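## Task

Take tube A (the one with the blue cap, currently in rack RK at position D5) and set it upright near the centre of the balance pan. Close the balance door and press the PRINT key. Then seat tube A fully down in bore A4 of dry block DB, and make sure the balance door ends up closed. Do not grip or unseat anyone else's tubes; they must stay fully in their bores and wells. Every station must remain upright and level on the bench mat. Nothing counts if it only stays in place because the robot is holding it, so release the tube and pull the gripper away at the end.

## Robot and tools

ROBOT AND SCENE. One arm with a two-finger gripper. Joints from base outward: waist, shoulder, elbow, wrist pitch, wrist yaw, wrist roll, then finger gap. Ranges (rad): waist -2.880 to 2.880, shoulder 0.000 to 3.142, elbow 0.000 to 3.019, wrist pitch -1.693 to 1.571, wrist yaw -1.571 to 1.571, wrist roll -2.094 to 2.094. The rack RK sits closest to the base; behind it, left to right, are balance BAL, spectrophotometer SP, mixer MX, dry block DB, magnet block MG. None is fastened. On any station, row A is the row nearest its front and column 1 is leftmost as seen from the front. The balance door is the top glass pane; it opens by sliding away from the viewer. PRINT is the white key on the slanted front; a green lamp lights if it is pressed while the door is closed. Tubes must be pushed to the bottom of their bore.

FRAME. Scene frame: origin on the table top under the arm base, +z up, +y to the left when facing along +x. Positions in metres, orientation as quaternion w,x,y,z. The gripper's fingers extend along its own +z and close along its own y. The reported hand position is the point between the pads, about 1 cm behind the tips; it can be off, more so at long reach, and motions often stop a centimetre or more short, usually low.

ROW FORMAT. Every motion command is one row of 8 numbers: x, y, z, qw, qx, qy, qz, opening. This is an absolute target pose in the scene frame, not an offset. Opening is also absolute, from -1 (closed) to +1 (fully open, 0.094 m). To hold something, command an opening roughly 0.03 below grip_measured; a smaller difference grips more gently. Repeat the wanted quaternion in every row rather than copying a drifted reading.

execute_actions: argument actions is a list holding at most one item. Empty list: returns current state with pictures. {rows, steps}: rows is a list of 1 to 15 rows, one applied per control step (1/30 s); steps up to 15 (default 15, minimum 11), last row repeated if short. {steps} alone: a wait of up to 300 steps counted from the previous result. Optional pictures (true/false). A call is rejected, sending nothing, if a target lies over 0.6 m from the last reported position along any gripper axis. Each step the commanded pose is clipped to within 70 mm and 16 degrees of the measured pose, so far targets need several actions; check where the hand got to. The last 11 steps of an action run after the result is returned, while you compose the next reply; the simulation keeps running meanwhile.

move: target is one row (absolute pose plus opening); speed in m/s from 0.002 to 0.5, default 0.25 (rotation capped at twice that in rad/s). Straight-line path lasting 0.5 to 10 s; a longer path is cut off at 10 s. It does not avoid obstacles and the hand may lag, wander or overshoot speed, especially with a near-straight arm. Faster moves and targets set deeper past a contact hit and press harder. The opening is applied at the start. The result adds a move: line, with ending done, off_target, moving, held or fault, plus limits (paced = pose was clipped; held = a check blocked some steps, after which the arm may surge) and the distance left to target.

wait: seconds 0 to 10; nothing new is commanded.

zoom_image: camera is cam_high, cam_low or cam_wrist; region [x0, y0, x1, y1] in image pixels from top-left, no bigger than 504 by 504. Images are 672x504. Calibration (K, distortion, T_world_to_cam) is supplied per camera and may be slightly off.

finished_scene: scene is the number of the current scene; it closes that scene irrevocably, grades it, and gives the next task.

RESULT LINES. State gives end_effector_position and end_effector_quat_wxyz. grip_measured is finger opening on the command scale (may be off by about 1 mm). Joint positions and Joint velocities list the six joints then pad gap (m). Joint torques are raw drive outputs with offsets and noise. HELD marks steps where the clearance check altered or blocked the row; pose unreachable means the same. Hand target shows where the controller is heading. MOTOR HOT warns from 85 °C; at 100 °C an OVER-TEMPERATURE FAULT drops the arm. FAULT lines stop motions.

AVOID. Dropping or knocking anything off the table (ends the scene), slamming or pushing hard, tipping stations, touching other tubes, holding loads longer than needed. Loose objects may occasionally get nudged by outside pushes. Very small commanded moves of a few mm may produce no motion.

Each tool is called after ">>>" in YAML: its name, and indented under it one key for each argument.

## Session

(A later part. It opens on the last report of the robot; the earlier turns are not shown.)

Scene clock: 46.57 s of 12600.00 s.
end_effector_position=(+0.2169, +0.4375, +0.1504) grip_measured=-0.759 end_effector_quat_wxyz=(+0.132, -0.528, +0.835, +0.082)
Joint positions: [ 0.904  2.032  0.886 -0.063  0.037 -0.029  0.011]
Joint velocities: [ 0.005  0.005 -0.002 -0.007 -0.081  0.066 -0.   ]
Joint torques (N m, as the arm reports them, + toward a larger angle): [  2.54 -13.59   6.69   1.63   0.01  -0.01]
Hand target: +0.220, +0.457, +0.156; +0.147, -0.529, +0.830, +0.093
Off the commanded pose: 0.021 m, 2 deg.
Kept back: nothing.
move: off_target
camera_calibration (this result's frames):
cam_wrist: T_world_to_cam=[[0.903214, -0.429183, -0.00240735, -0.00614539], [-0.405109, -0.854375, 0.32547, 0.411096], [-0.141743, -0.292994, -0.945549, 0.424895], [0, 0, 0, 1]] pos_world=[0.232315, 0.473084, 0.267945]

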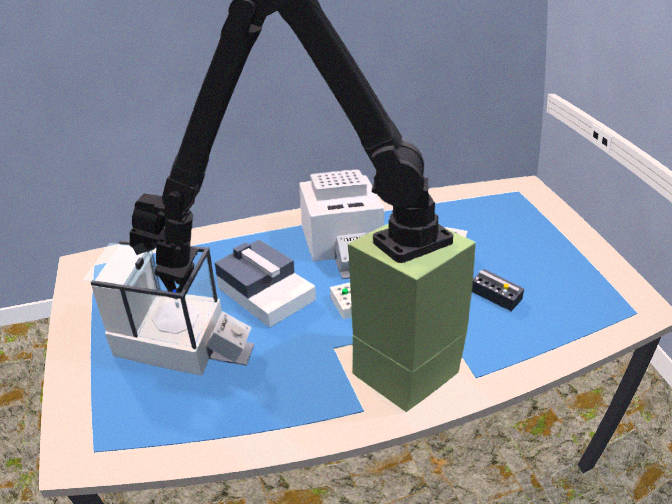

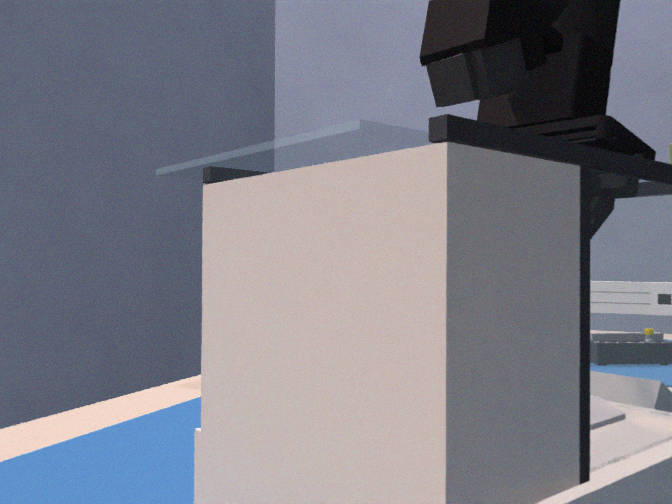

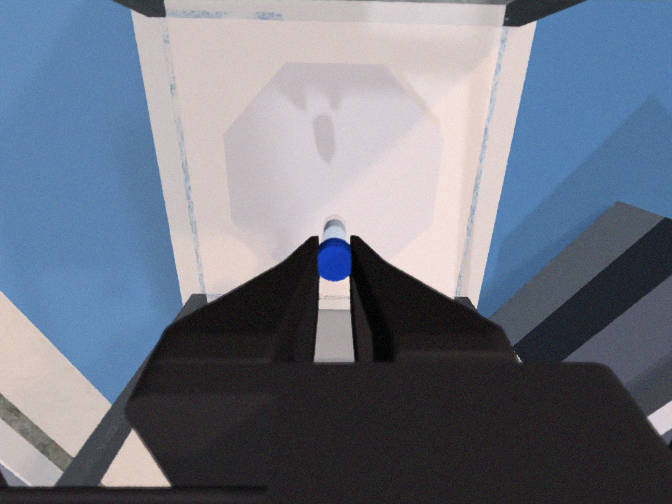

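>>> move:
  target: [0.230,0.470,0.158,0.160,-0.527,0.827,0.102,-0.775]
  speed: 0.03

Scene clock: 48.40 s of 12600.00 s.
end_effector_position=(+0.2242, +0.4525, +0.1546) grip_measured=-0.759 end_effector_quat_wxyz=(+0.147, -0.526, +0.833, +0.092)
Joint positions: [ 0.904  2.038  0.91  -0.045  0.035 -0.029  0.011]
Joint velocities: [ 0.015  0.005  0.002 -0.017 -0.022 -0.007 -0.001]
Joint torques (N m, as the arm reports them, + toward a larger angle): [  1.72 -13.08   7.18   1.66  -0.12  -0.12]
Hand target: +0.230, +0.470, +0.158; +0.161, -0.528, +0.828, +0.102
Off the commanded pose: 0.019 m, 2 deg.
Kept back: nothing.
move: off_target
camera_calibration (this result's frames):
cam_wrist: T_world_to_cam=[[0.902822, -0.430001, -0.00326468, -0.00572761], [-0.410587, -0.864266, 0.290624, 0.436627], [-0.12779, -0.261041, -0.956832, 0.418399], [0, 0, 0, 1]] pos_world=[0.237912, 0.484119, 0.273425]

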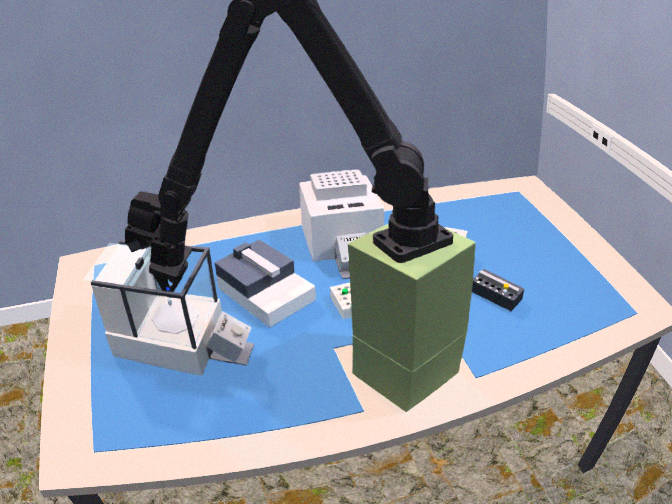

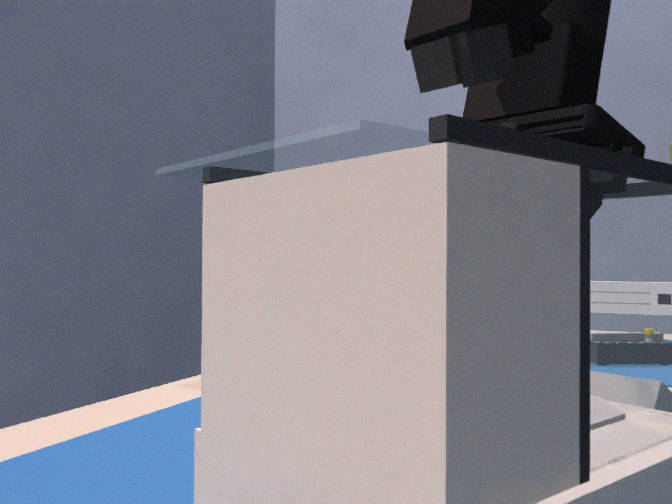

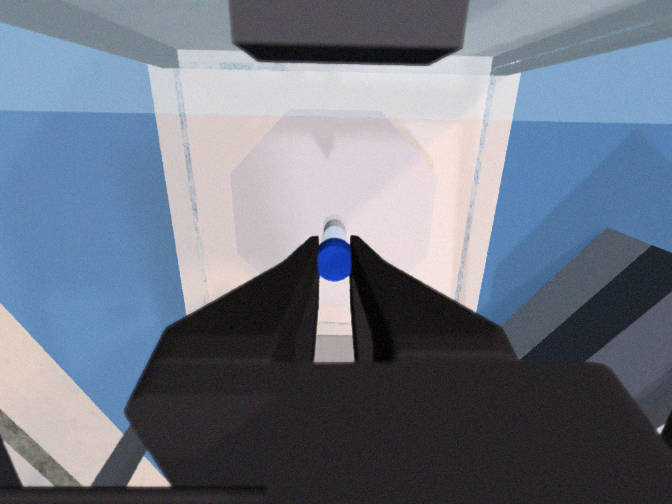

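>>> move:
  target: [0.226,0.462,0.142,0.160,-0.527,0.827,0.102,-0.775]
  speed: 0.02

Scene clock: 50.07 s of 12600.00 s.
end_effector_position=(+0.2243, +0.4541, +0.1425) grip_measured=-0.759 end_effector_quat_wxyz=(+0.154, -0.525, +0.832, +0.096)
Joint positions: [ 0.904  2.072  0.91   0.006  0.034 -0.029  0.011]
Joint velocities: [-0.005  0.015 -0.007  0.002  0.007  0.051 -0.   ]
Joint torques (N m, as the arm reports them, + toward a larger angle): [  1.83 -13.48   5.2    1.69  -0.11  -0.13]
Hand target: +0.226, +0.462, +0.142; +0.160, -0.528, +0.828, +0.102
Off the commanded pose: 0.008 m, 1 deg.
Kept back: nothing.
move: done
camera_calibration (this result's frames):
cam_wrist: T_world_to_cam=[[0.902734, -0.430181, -0.00408923, -0.00487836], [-0.412552, -0.868357, 0.275239, 0.446074], [-0.121953, -0.246781, -0.961367, 0.400157], [0, 0, 0, 1]] pos_world=[0.237233, 0.484004, 0.261901]

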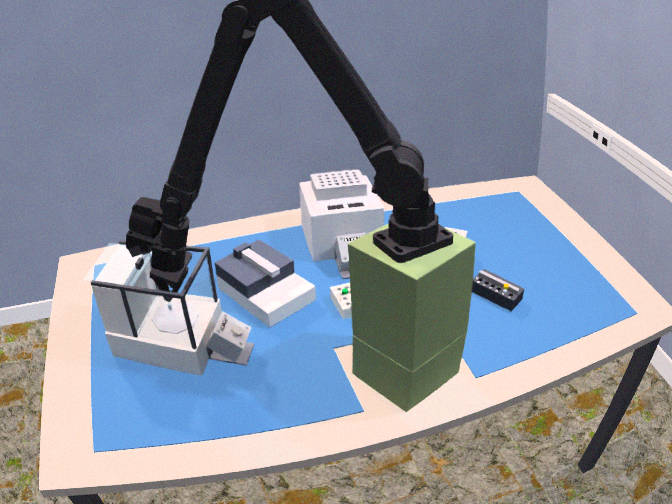

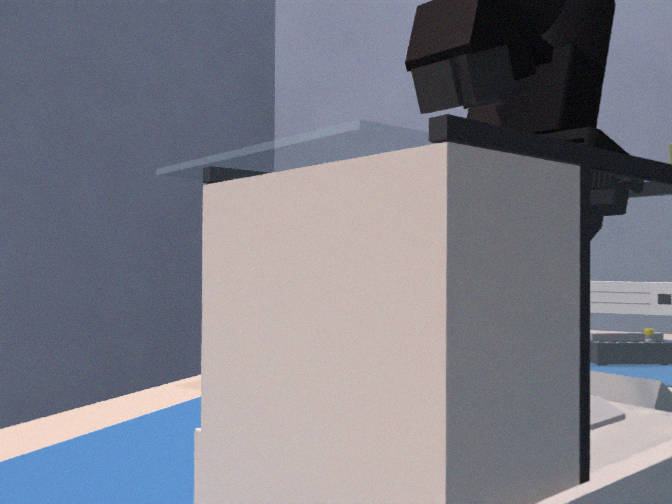

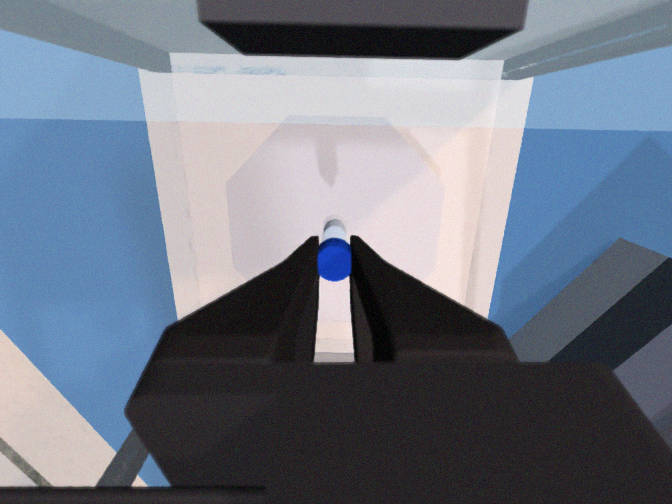

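>>> move:
  target: [0.2195,0.446,0.134,0.150,-0.529,0.830,0.095,-0.775]
  speed: 0.02

Scene clock: 51.20 s of 12600.00 s.
end_effector_position=(+0.2207, +0.4473, +0.1389) grip_measured=-0.759 end_effector_quat_wxyz=(+0.150, -0.525, +0.832, +0.094)
Joint positions: [ 0.904  2.075  0.895  0.015  0.034 -0.029  0.011]
Joint velocities: [-0.005  0.005 -0.002 -0.022 -0.037 -0.11  -0.001]
Joint torques (N m, as the arm reports them, + toward a larger angle): [  1.26 -13.53   3.76   1.73  -0.1   -0.14]
Hand target: +0.219, +0.446, +0.134; +0.150, -0.529, +0.830, +0.095
Off the commanded pose: 0.005 m, 1 deg.
Kept back: nothing.
move: done
camera_calibration (this result's frames):
cam_wrist: T_world_to_cam=[[0.902867, -0.4299, -0.00421922, -0.00476103], [-0.411213, -0.866401, 0.28329, 0.437389], [-0.125442, -0.254038, -0.959025, 0.398205], [0, 0, 0, 1]] pos_world=[0.23411, 0.478066, 0.257961]

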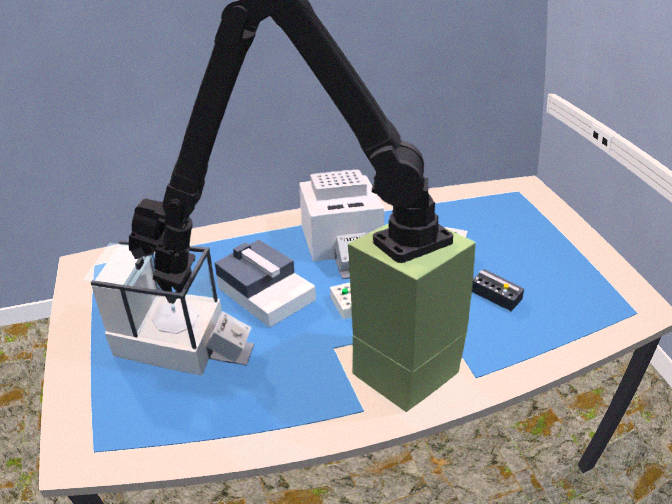

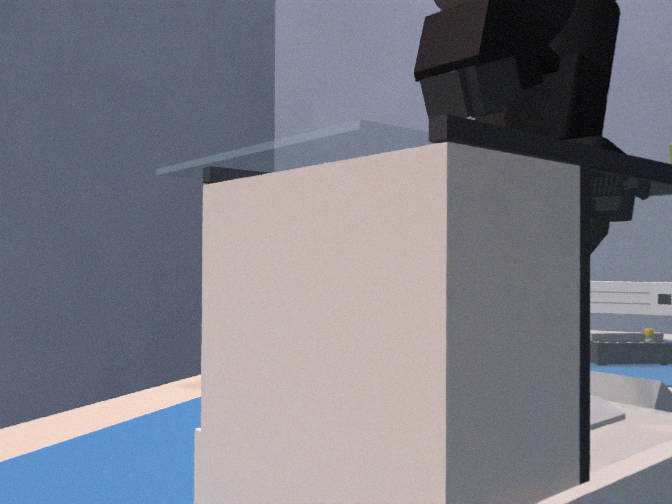

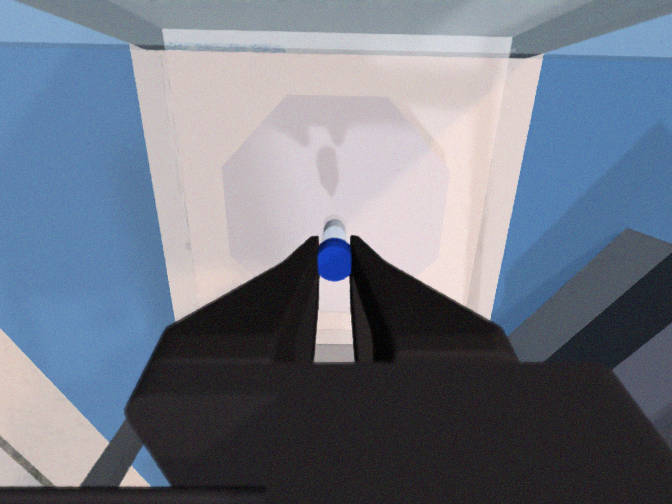

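>>> move:
  target: [0.2205,0.448,0.124,0.150,-0.529,0.830,0.095,-0.775]
  speed: 0.012

Scene clock: 53.00 s of 12600.00 s.
end_effector_position=(+0.2181, +0.4432, +0.1267) grip_measured=-0.759 end_effector_quat_wxyz=(+0.146, -0.526, +0.833, +0.092)
Joint positions: [ 0.904  2.104  0.895  0.034  0.034 -0.029  0.011]
Joint velocities: [-0.015  0.005 -0.002  0.022  0.007 -0.125 -0.001]
Joint torques (N m, as the arm reports them, + toward a larger angle): [  1.02 -13.43   4.65   1.74  -0.11  -0.15]
Hand target: +0.220, +0.448, +0.124; +0.150, -0.529, +0.830, +0.095
Off the commanded pose: 0.006 m, 1 deg.
Kept back: nothing.
move: done
camera_calibration (this result's frames):
cam_wrist: T_world_to_cam=[[0.90319, -0.429221, -0.00425906, -0.00460343], [-0.409191, -0.863954, 0.293507, 0.433431], [-0.129659, -0.26335, -0.955947, 0.389844], [0, 0, 0, 1]] pos_world=[0.232061, 0.475154, 0.245436]

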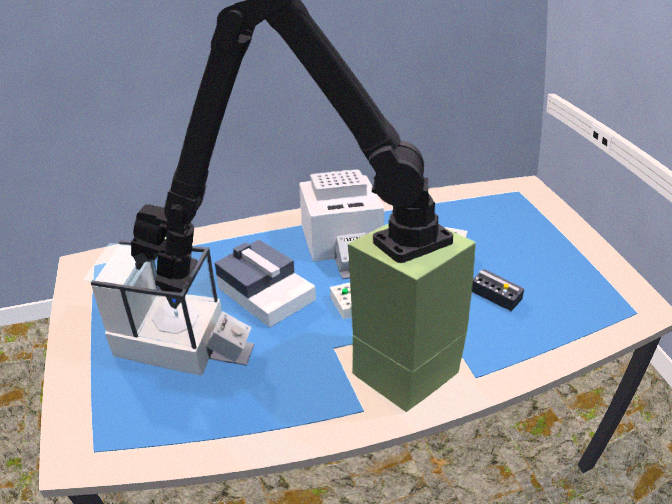

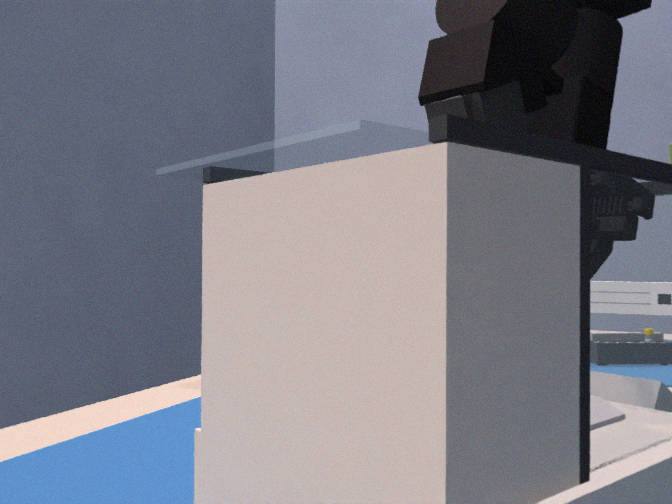

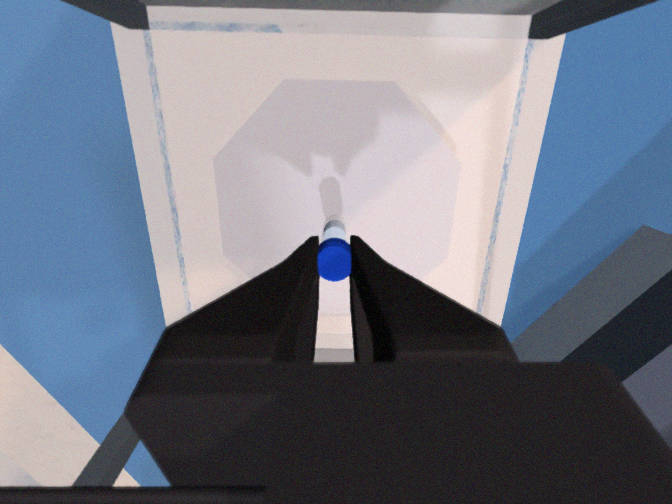

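Nearly touching, ~6 mm off centre. A bit lower.

>>> move:
  target: [0.2195,0.446,0.119,0.150,-0.529,0.830,0.095,-0.775]
  speed: 0.01

Scene clock: 54.30 s of 12600.00 s.
end_effector_position=(+0.2190, +0.4450, +0.1264) grip_measured=-0.759 end_effector_quat_wxyz=(+0.150, -0.526, +0.832, +0.094)
Joint positions: [ 0.904  2.107  0.895  0.047  0.034 -0.029  0.011]
Joint velocities: [-0.015 -0.005 -0.002  0.002  0.051 -0.095 -0.   ]
Joint torques (N m, as the arm reports them, + toward a larger angle): [  1.14 -12.41   4.35   1.75  -0.11  -0.15]
Hand target: +0.219, +0.446, +0.119; +0.150, -0.529, +0.830, +0.095
Off the commanded pose: 0.007 m, 0 deg.
Kept back: nothing.
move: done
camera_calibration (this result's frames):
cam_wrist: T_world_to_cam=[[0.903187, -0.429229, -0.00396536, -0.00465726], [-0.410539, -0.866481, 0.284022, 0.438086], [-0.125346, -0.254897, -0.95881, 0.38578], [0, 0, 0, 1]] pos_world=[0.232414, 0.475929, 0.245445]

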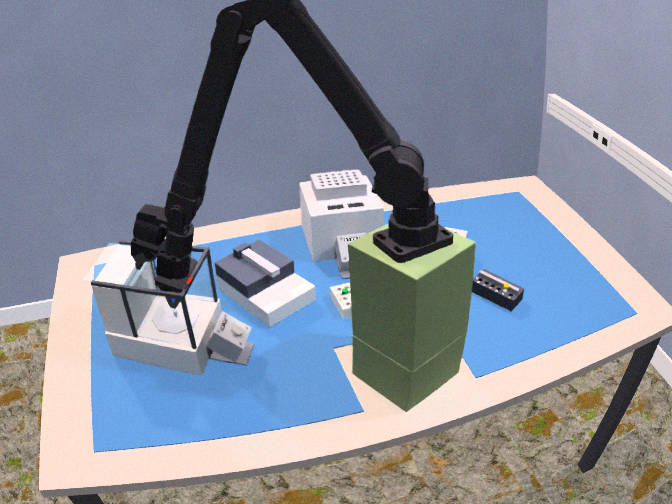

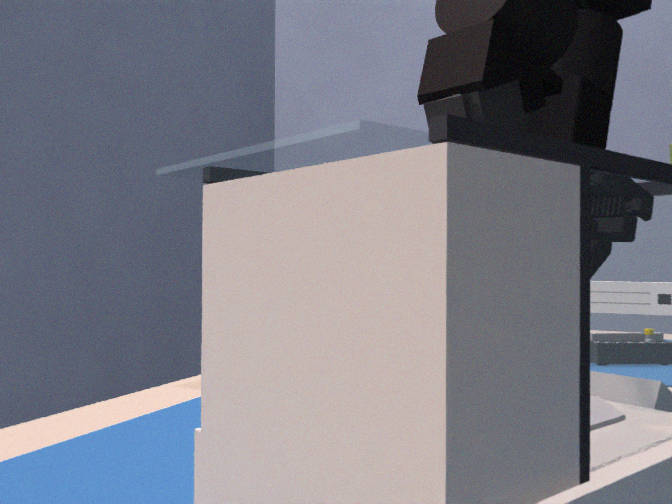

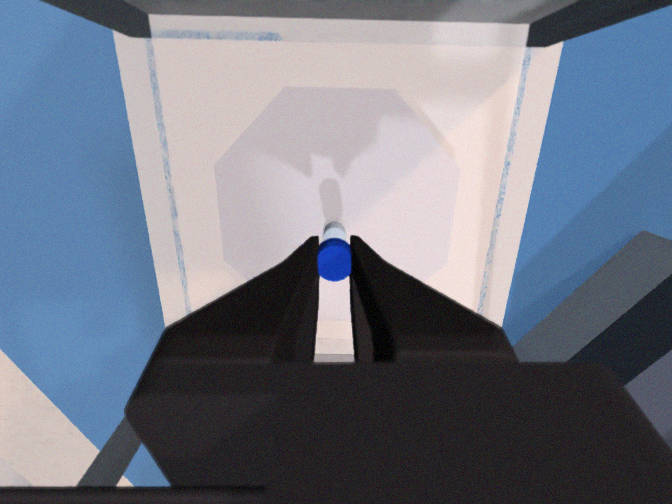

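Contact (red overload lamp). Release.

>>> move:
  target: [0.219,0.445,0.1264,0.150,-0.526,0.832,0.094,-0.4]
  speed: 0.01

>>> move:
  target: [0.219,0.445,0.27,0.147,-0.529,0.830,0.093,-0.4]
  speed: 0.08

>>> move:
  target: [0.258,0.525,0.275,0.147,-0.529,0.830,0.093,-0.1]
  speed: 0.15

>>> move:
  target: [0.251,0.509,0.221,0.147,-0.529,0.830,0.093,-0.1]
  speed: 0.05

Scene clock: 55.50 s of 12600.00 s.
end_effector_position=(+0.2190, +0.4450, +0.1264) grip_measured=-0.402 end_effector_quat_wxyz=(+0.150, -0.526, +0.832, +0.094)
Joint positions: [ 0.904  2.107  0.895  0.047  0.034 -0.029  0.028]
Joint velocities: [ 0.005 -0.005  0.007 -0.007  0.022  0.022 -0.   ]
Joint torques (N m, as the arm reports them, + toward a larger angle): [  1.34 -14.02   3.71   1.1    0.02  -0.05]
Hand target: +0.219, +0.445, +0.126; +0.150, -0.526, +0.832, +0.094
Off the commanded pose: 0.000 m, 0 deg.
Kept back: nothing.
move: done
camera_calibration (this result's frames):
cam_wrist: T_world_to_cam=[[0.903187, -0.429229, -0.00396536, -0.00465726], [-0.410539, -0.866481, 0.284022, 0.438086], [-0.125346, -0.254897, -0.95881, 0.38578], [0, 0, 0, 1]] pos_world=[0.232414, 0.475929, 0.245445]

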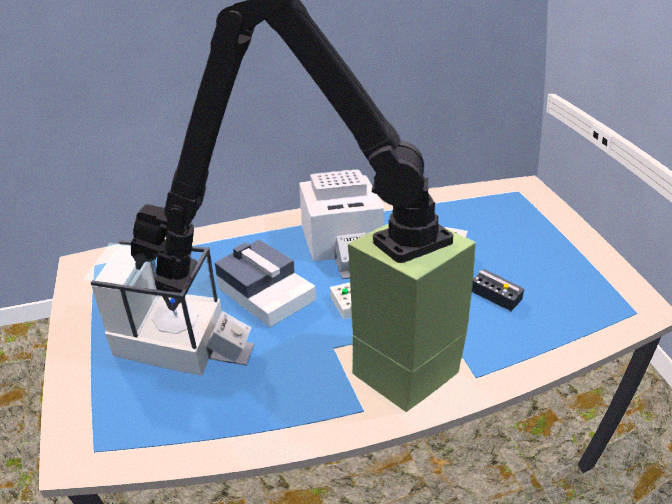

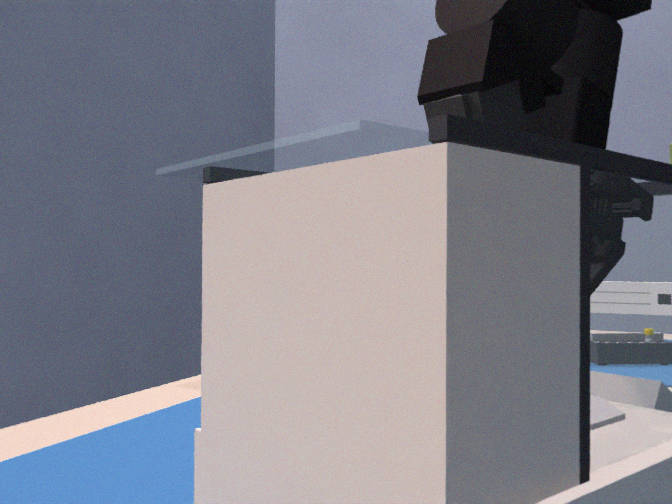

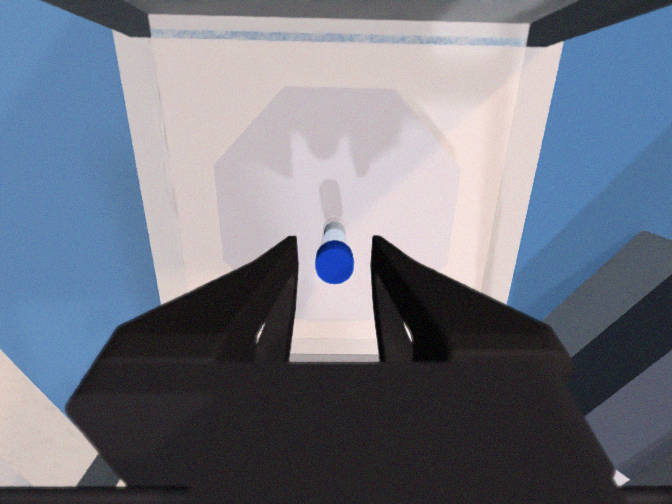

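Scene clock: 57.63 s of 12600.00 s.
end_effector_position=(+0.2208, +0.4369, +0.2564) grip_measured=-0.402 end_effector_quat_wxyz=(+0.137, -0.528, +0.834, +0.086)
Joint positions: [ 0.904  1.755  0.876 -0.316  0.034 -0.029  0.028]
Joint velocities: [-0.005 -0.024  0.007 -0.002 -0.022 -0.037  0.   ]
Joint torques (N m, as the arm reports them, + toward a larger angle): [  2.62 -13.57   7.79   0.7    0.08   0.  ]
Hand target: +0.220, +0.448, +0.268; +0.147, -0.529, +0.830, +0.093
Off the commanded pose: 0.016 m, 1 deg.
Kept back: nothing.
move: off_target
camera_calibration (this result's frames):
cam_wrist: T_world_to_cam=[[0.903825, -0.427879, -0.00449453, -0.00979362], [-0.40515, -0.859097, 0.31274, 0.383078], [-0.137676, -0.280841, -0.949828, 0.520356], [0, 0, 0, 1]] pos_world=[0.235696, 0.471048, 0.374401]

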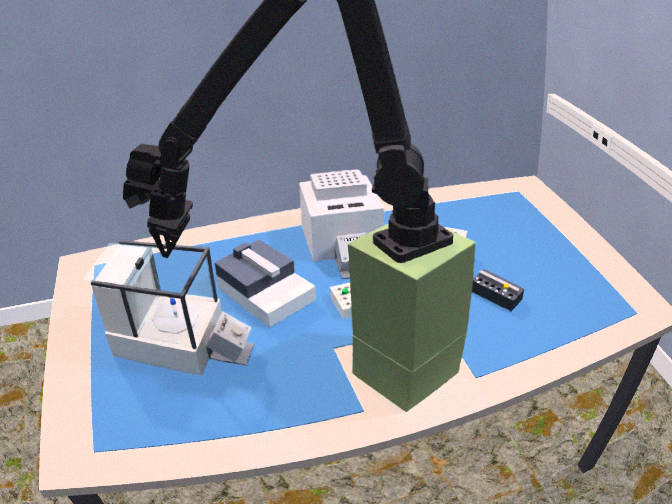

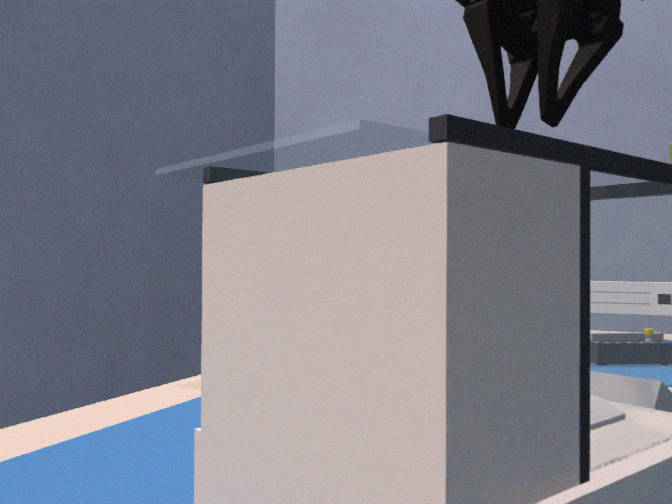

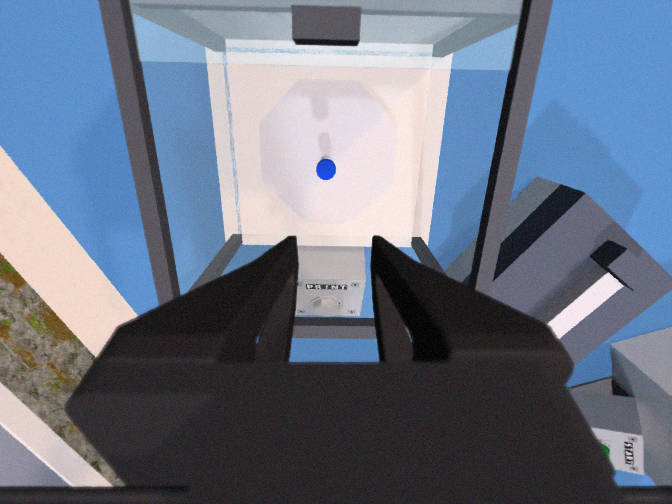

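Scene clock: 58.73 s of 12600.00 s.
end_effector_position=(+0.2561, +0.5076, +0.2650) grip_measured=-0.102 end_effector_quat_wxyz=(+0.138, -0.527, +0.834, +0.087)
Joint positions: [ 0.904  1.88   1.124 -0.438  0.034 -0.029  0.042]
Joint velocities: [ 0.015  0.005  0.012  0.007 -0.037 -0.037 -0.   ]
Joint torques (N m, as the arm reports them, + toward a larger angle): [  2.23 -14.5   10.76   0.86   0.06  -0.03]
Hand target: +0.259, +0.525, +0.273; +0.147, -0.529, +0.830, +0.093
Off the commanded pose: 0.020 m, 1 deg.
Kept back: nothing.
move: off_target
camera_calibration (this result's frames):
cam_wrist: T_world_to_cam=[[0.903801, -0.42793, -0.00446788, -0.0114677], [-0.405415, -0.859498, 0.311292, 0.456083], [-0.137051, -0.279534, -0.950304, 0.552532], [0, 0, 0, 1]] pos_world=[0.270992, 0.541547, 0.383048]

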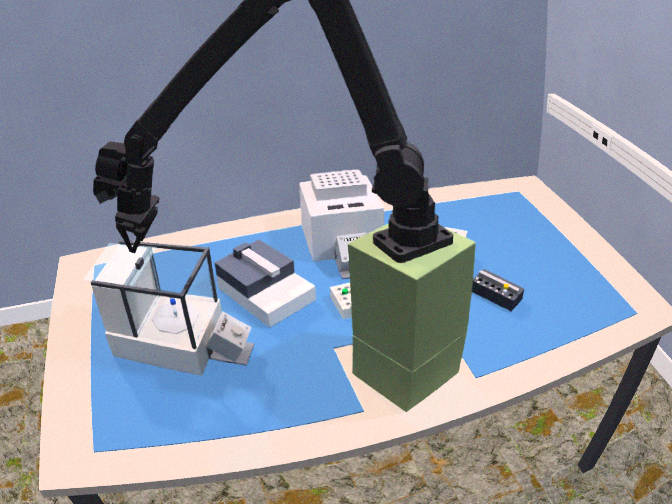

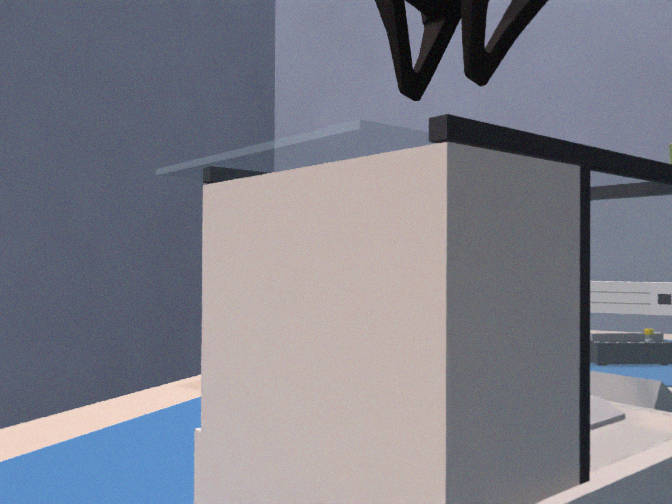

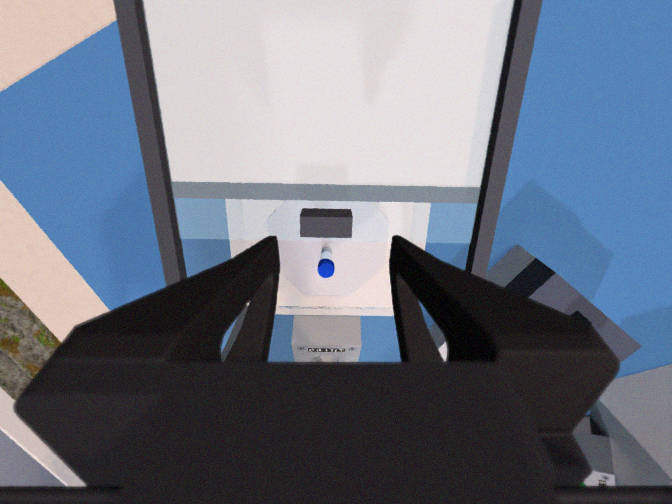

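Scene clock: 60.00 s of 12600.00 s.
end_effector_position=(+0.2530, +0.5051, +0.2241) grip_measured=-0.102 end_effector_quat_wxyz=(+0.144, -0.526, +0.833, +0.091)
Joint positions: [ 0.904  1.954  1.09  -0.315  0.034 -0.029  0.042]
Joint velocities: [ 0.005 -0.005 -0.002 -0.022  0.037 -0.022 -0.001]
Joint torques (N m, as the arm reports them, + toward a larger angle): [  1.69 -15.15   6.61   1.68   0.01  -0.07]
Hand target: +0.251, +0.508, +0.221; +0.147, -0.529, +0.830, +0.093
Off the commanded pose: 0.005 m, 1 deg.
Kept back: nothing.
move: done
camera_calibration (this result's frames):
cam_wrist: T_world_to_cam=[[0.903555, -0.428451, -0.00419958, -0.00963751], [-0.408076, -0.863492, 0.296406, 0.471371], [-0.130622, -0.266105, -0.955053, 0.505184], [0, 0, 0, 1]] pos_world=[0.267051, 0.537328, 0.34272]

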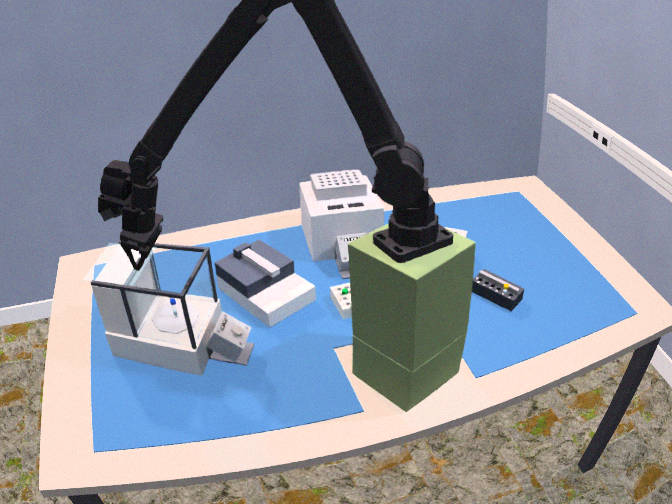

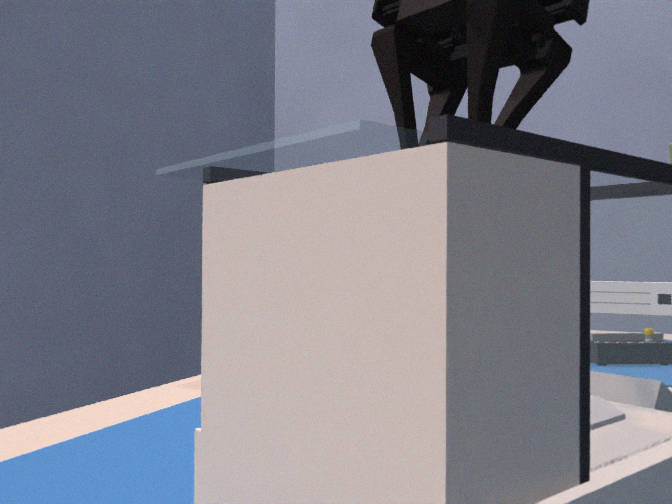

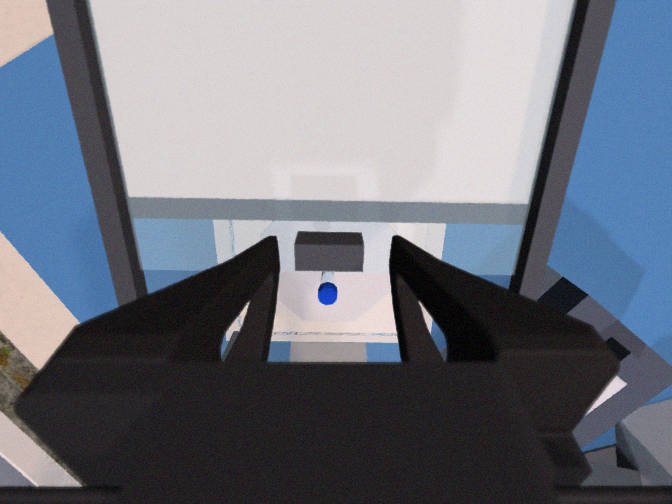

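>>> move:
  target: [0.249,0.507,0.221,0.147,-0.529,0.830,0.093,-0.525]
  speed: 0.03

>>> move:
  target: [0.192,0.391,0.225,0.147,-0.529,0.830,0.093,-0.525]
  speed: 0.05

Scene clock: 61.07 s of 12600.00 s.
end_effector_position=(+0.2512, +0.5057, +0.2238) grip_measured=-0.500 end_effector_quat_wxyz=(+0.144, -0.528, +0.832, +0.093)
Joint positions: [ 0.906  1.954  1.089 -0.311  0.03  -0.029  0.023]
Joint velocities: [ 0.015 -0.005  0.007  0.007 -0.11  -0.022  0.   ]
Joint torques (N m, as the arm reports them, + toward a larger angle): [  2.11 -14.79   6.34   1.68   0.2   -0.04]
Hand target: +0.249, +0.507, +0.221; +0.147, -0.529, +0.830, +0.093
Off the commanded pose: 0.004 m, 0 deg.
Kept back: nothing.
move: done
camera_calibration (this result's frames):
cam_wrist: T_world_to_cam=[[0.904979, -0.42537, -0.00857322, -0.00868905], [-0.404202, -0.865884, 0.294732, 0.471897], [-0.132793, -0.263261, -0.955542, 0.504087], [0, 0, 0, 1]] pos_world=[0.265544, 0.537618, 0.342519]

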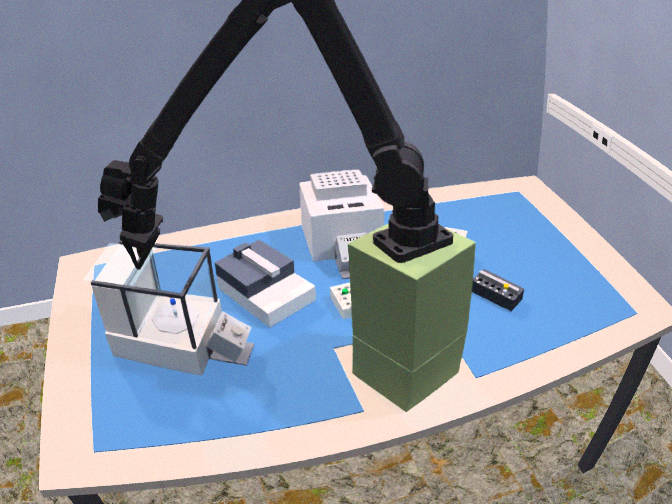

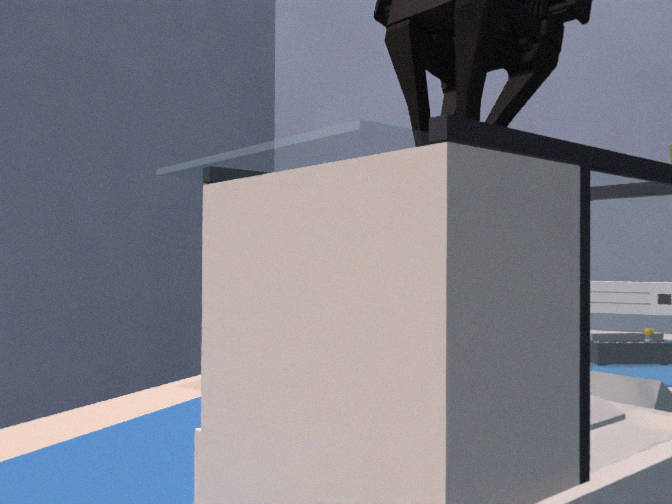

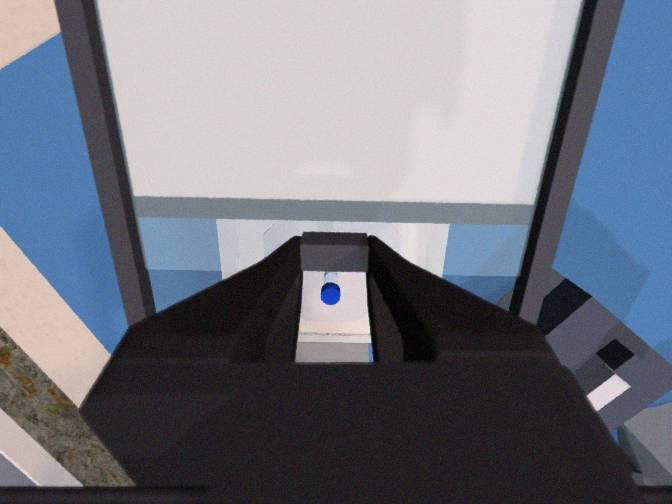

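Scene clock: 63.90 s of 12600.00 s.
end_effector_position=(+0.1959, +0.3971, +0.2248) grip_measured=-0.500 end_effector_quat_wxyz=(+0.147, -0.528, +0.831, +0.096)
Joint positions: [ 0.91   1.757  0.712 -0.122  0.03  -0.027  0.023]
Joint velocities: [-0.024 -0.015 -0.007 -0.012 -0.066 -0.081  0.001]
Joint torques (N m, as the arm reports them, + toward a larger angle): [  1.89 -12.53   3.54   0.99   0.29   0.03]
Hand target: +0.191, +0.391, +0.228; +0.147, -0.529, +0.830, +0.093
Off the commanded pose: 0.007 m, 0 deg.
Kept back: nothing.
move: done
camera_calibration (this result's frames):
cam_wrist: T_world_to_cam=[[0.905503, -0.424244, -0.00903316, -0.00529048], [-0.404171, -0.868753, 0.286207, 0.358268], [-0.129269, -0.255511, -0.958125, 0.465921], [0, 0, 0, 1]] pos_world=[0.209821, 0.428049, 0.343824]

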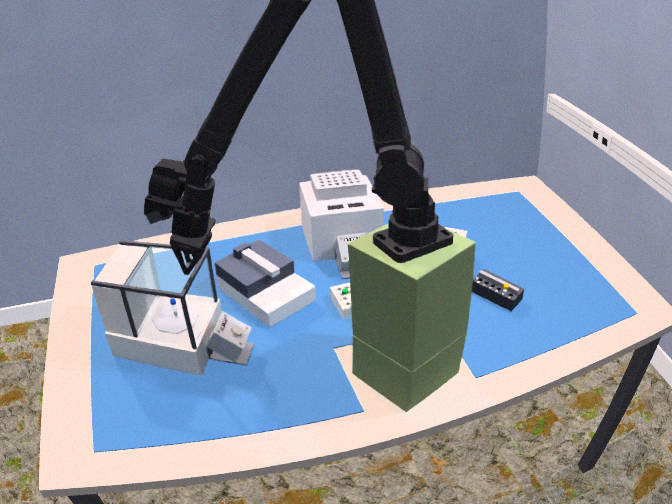

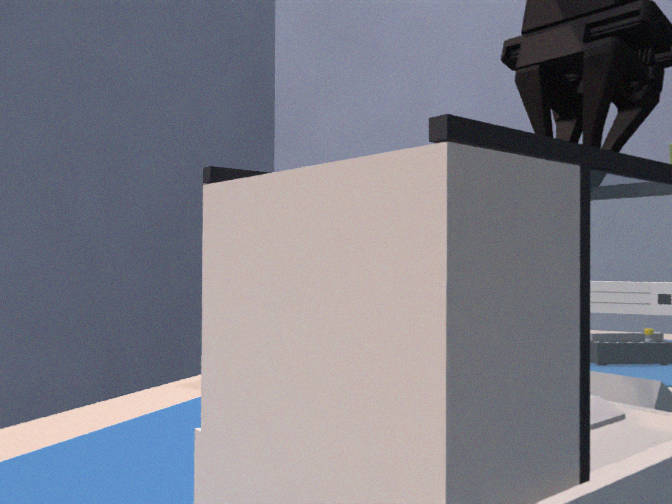

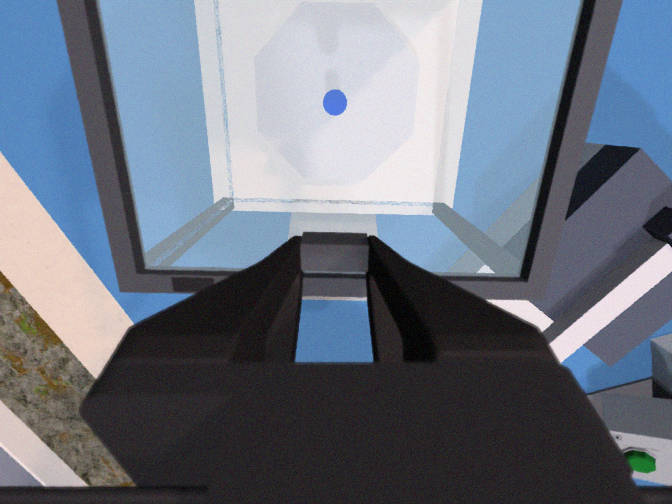

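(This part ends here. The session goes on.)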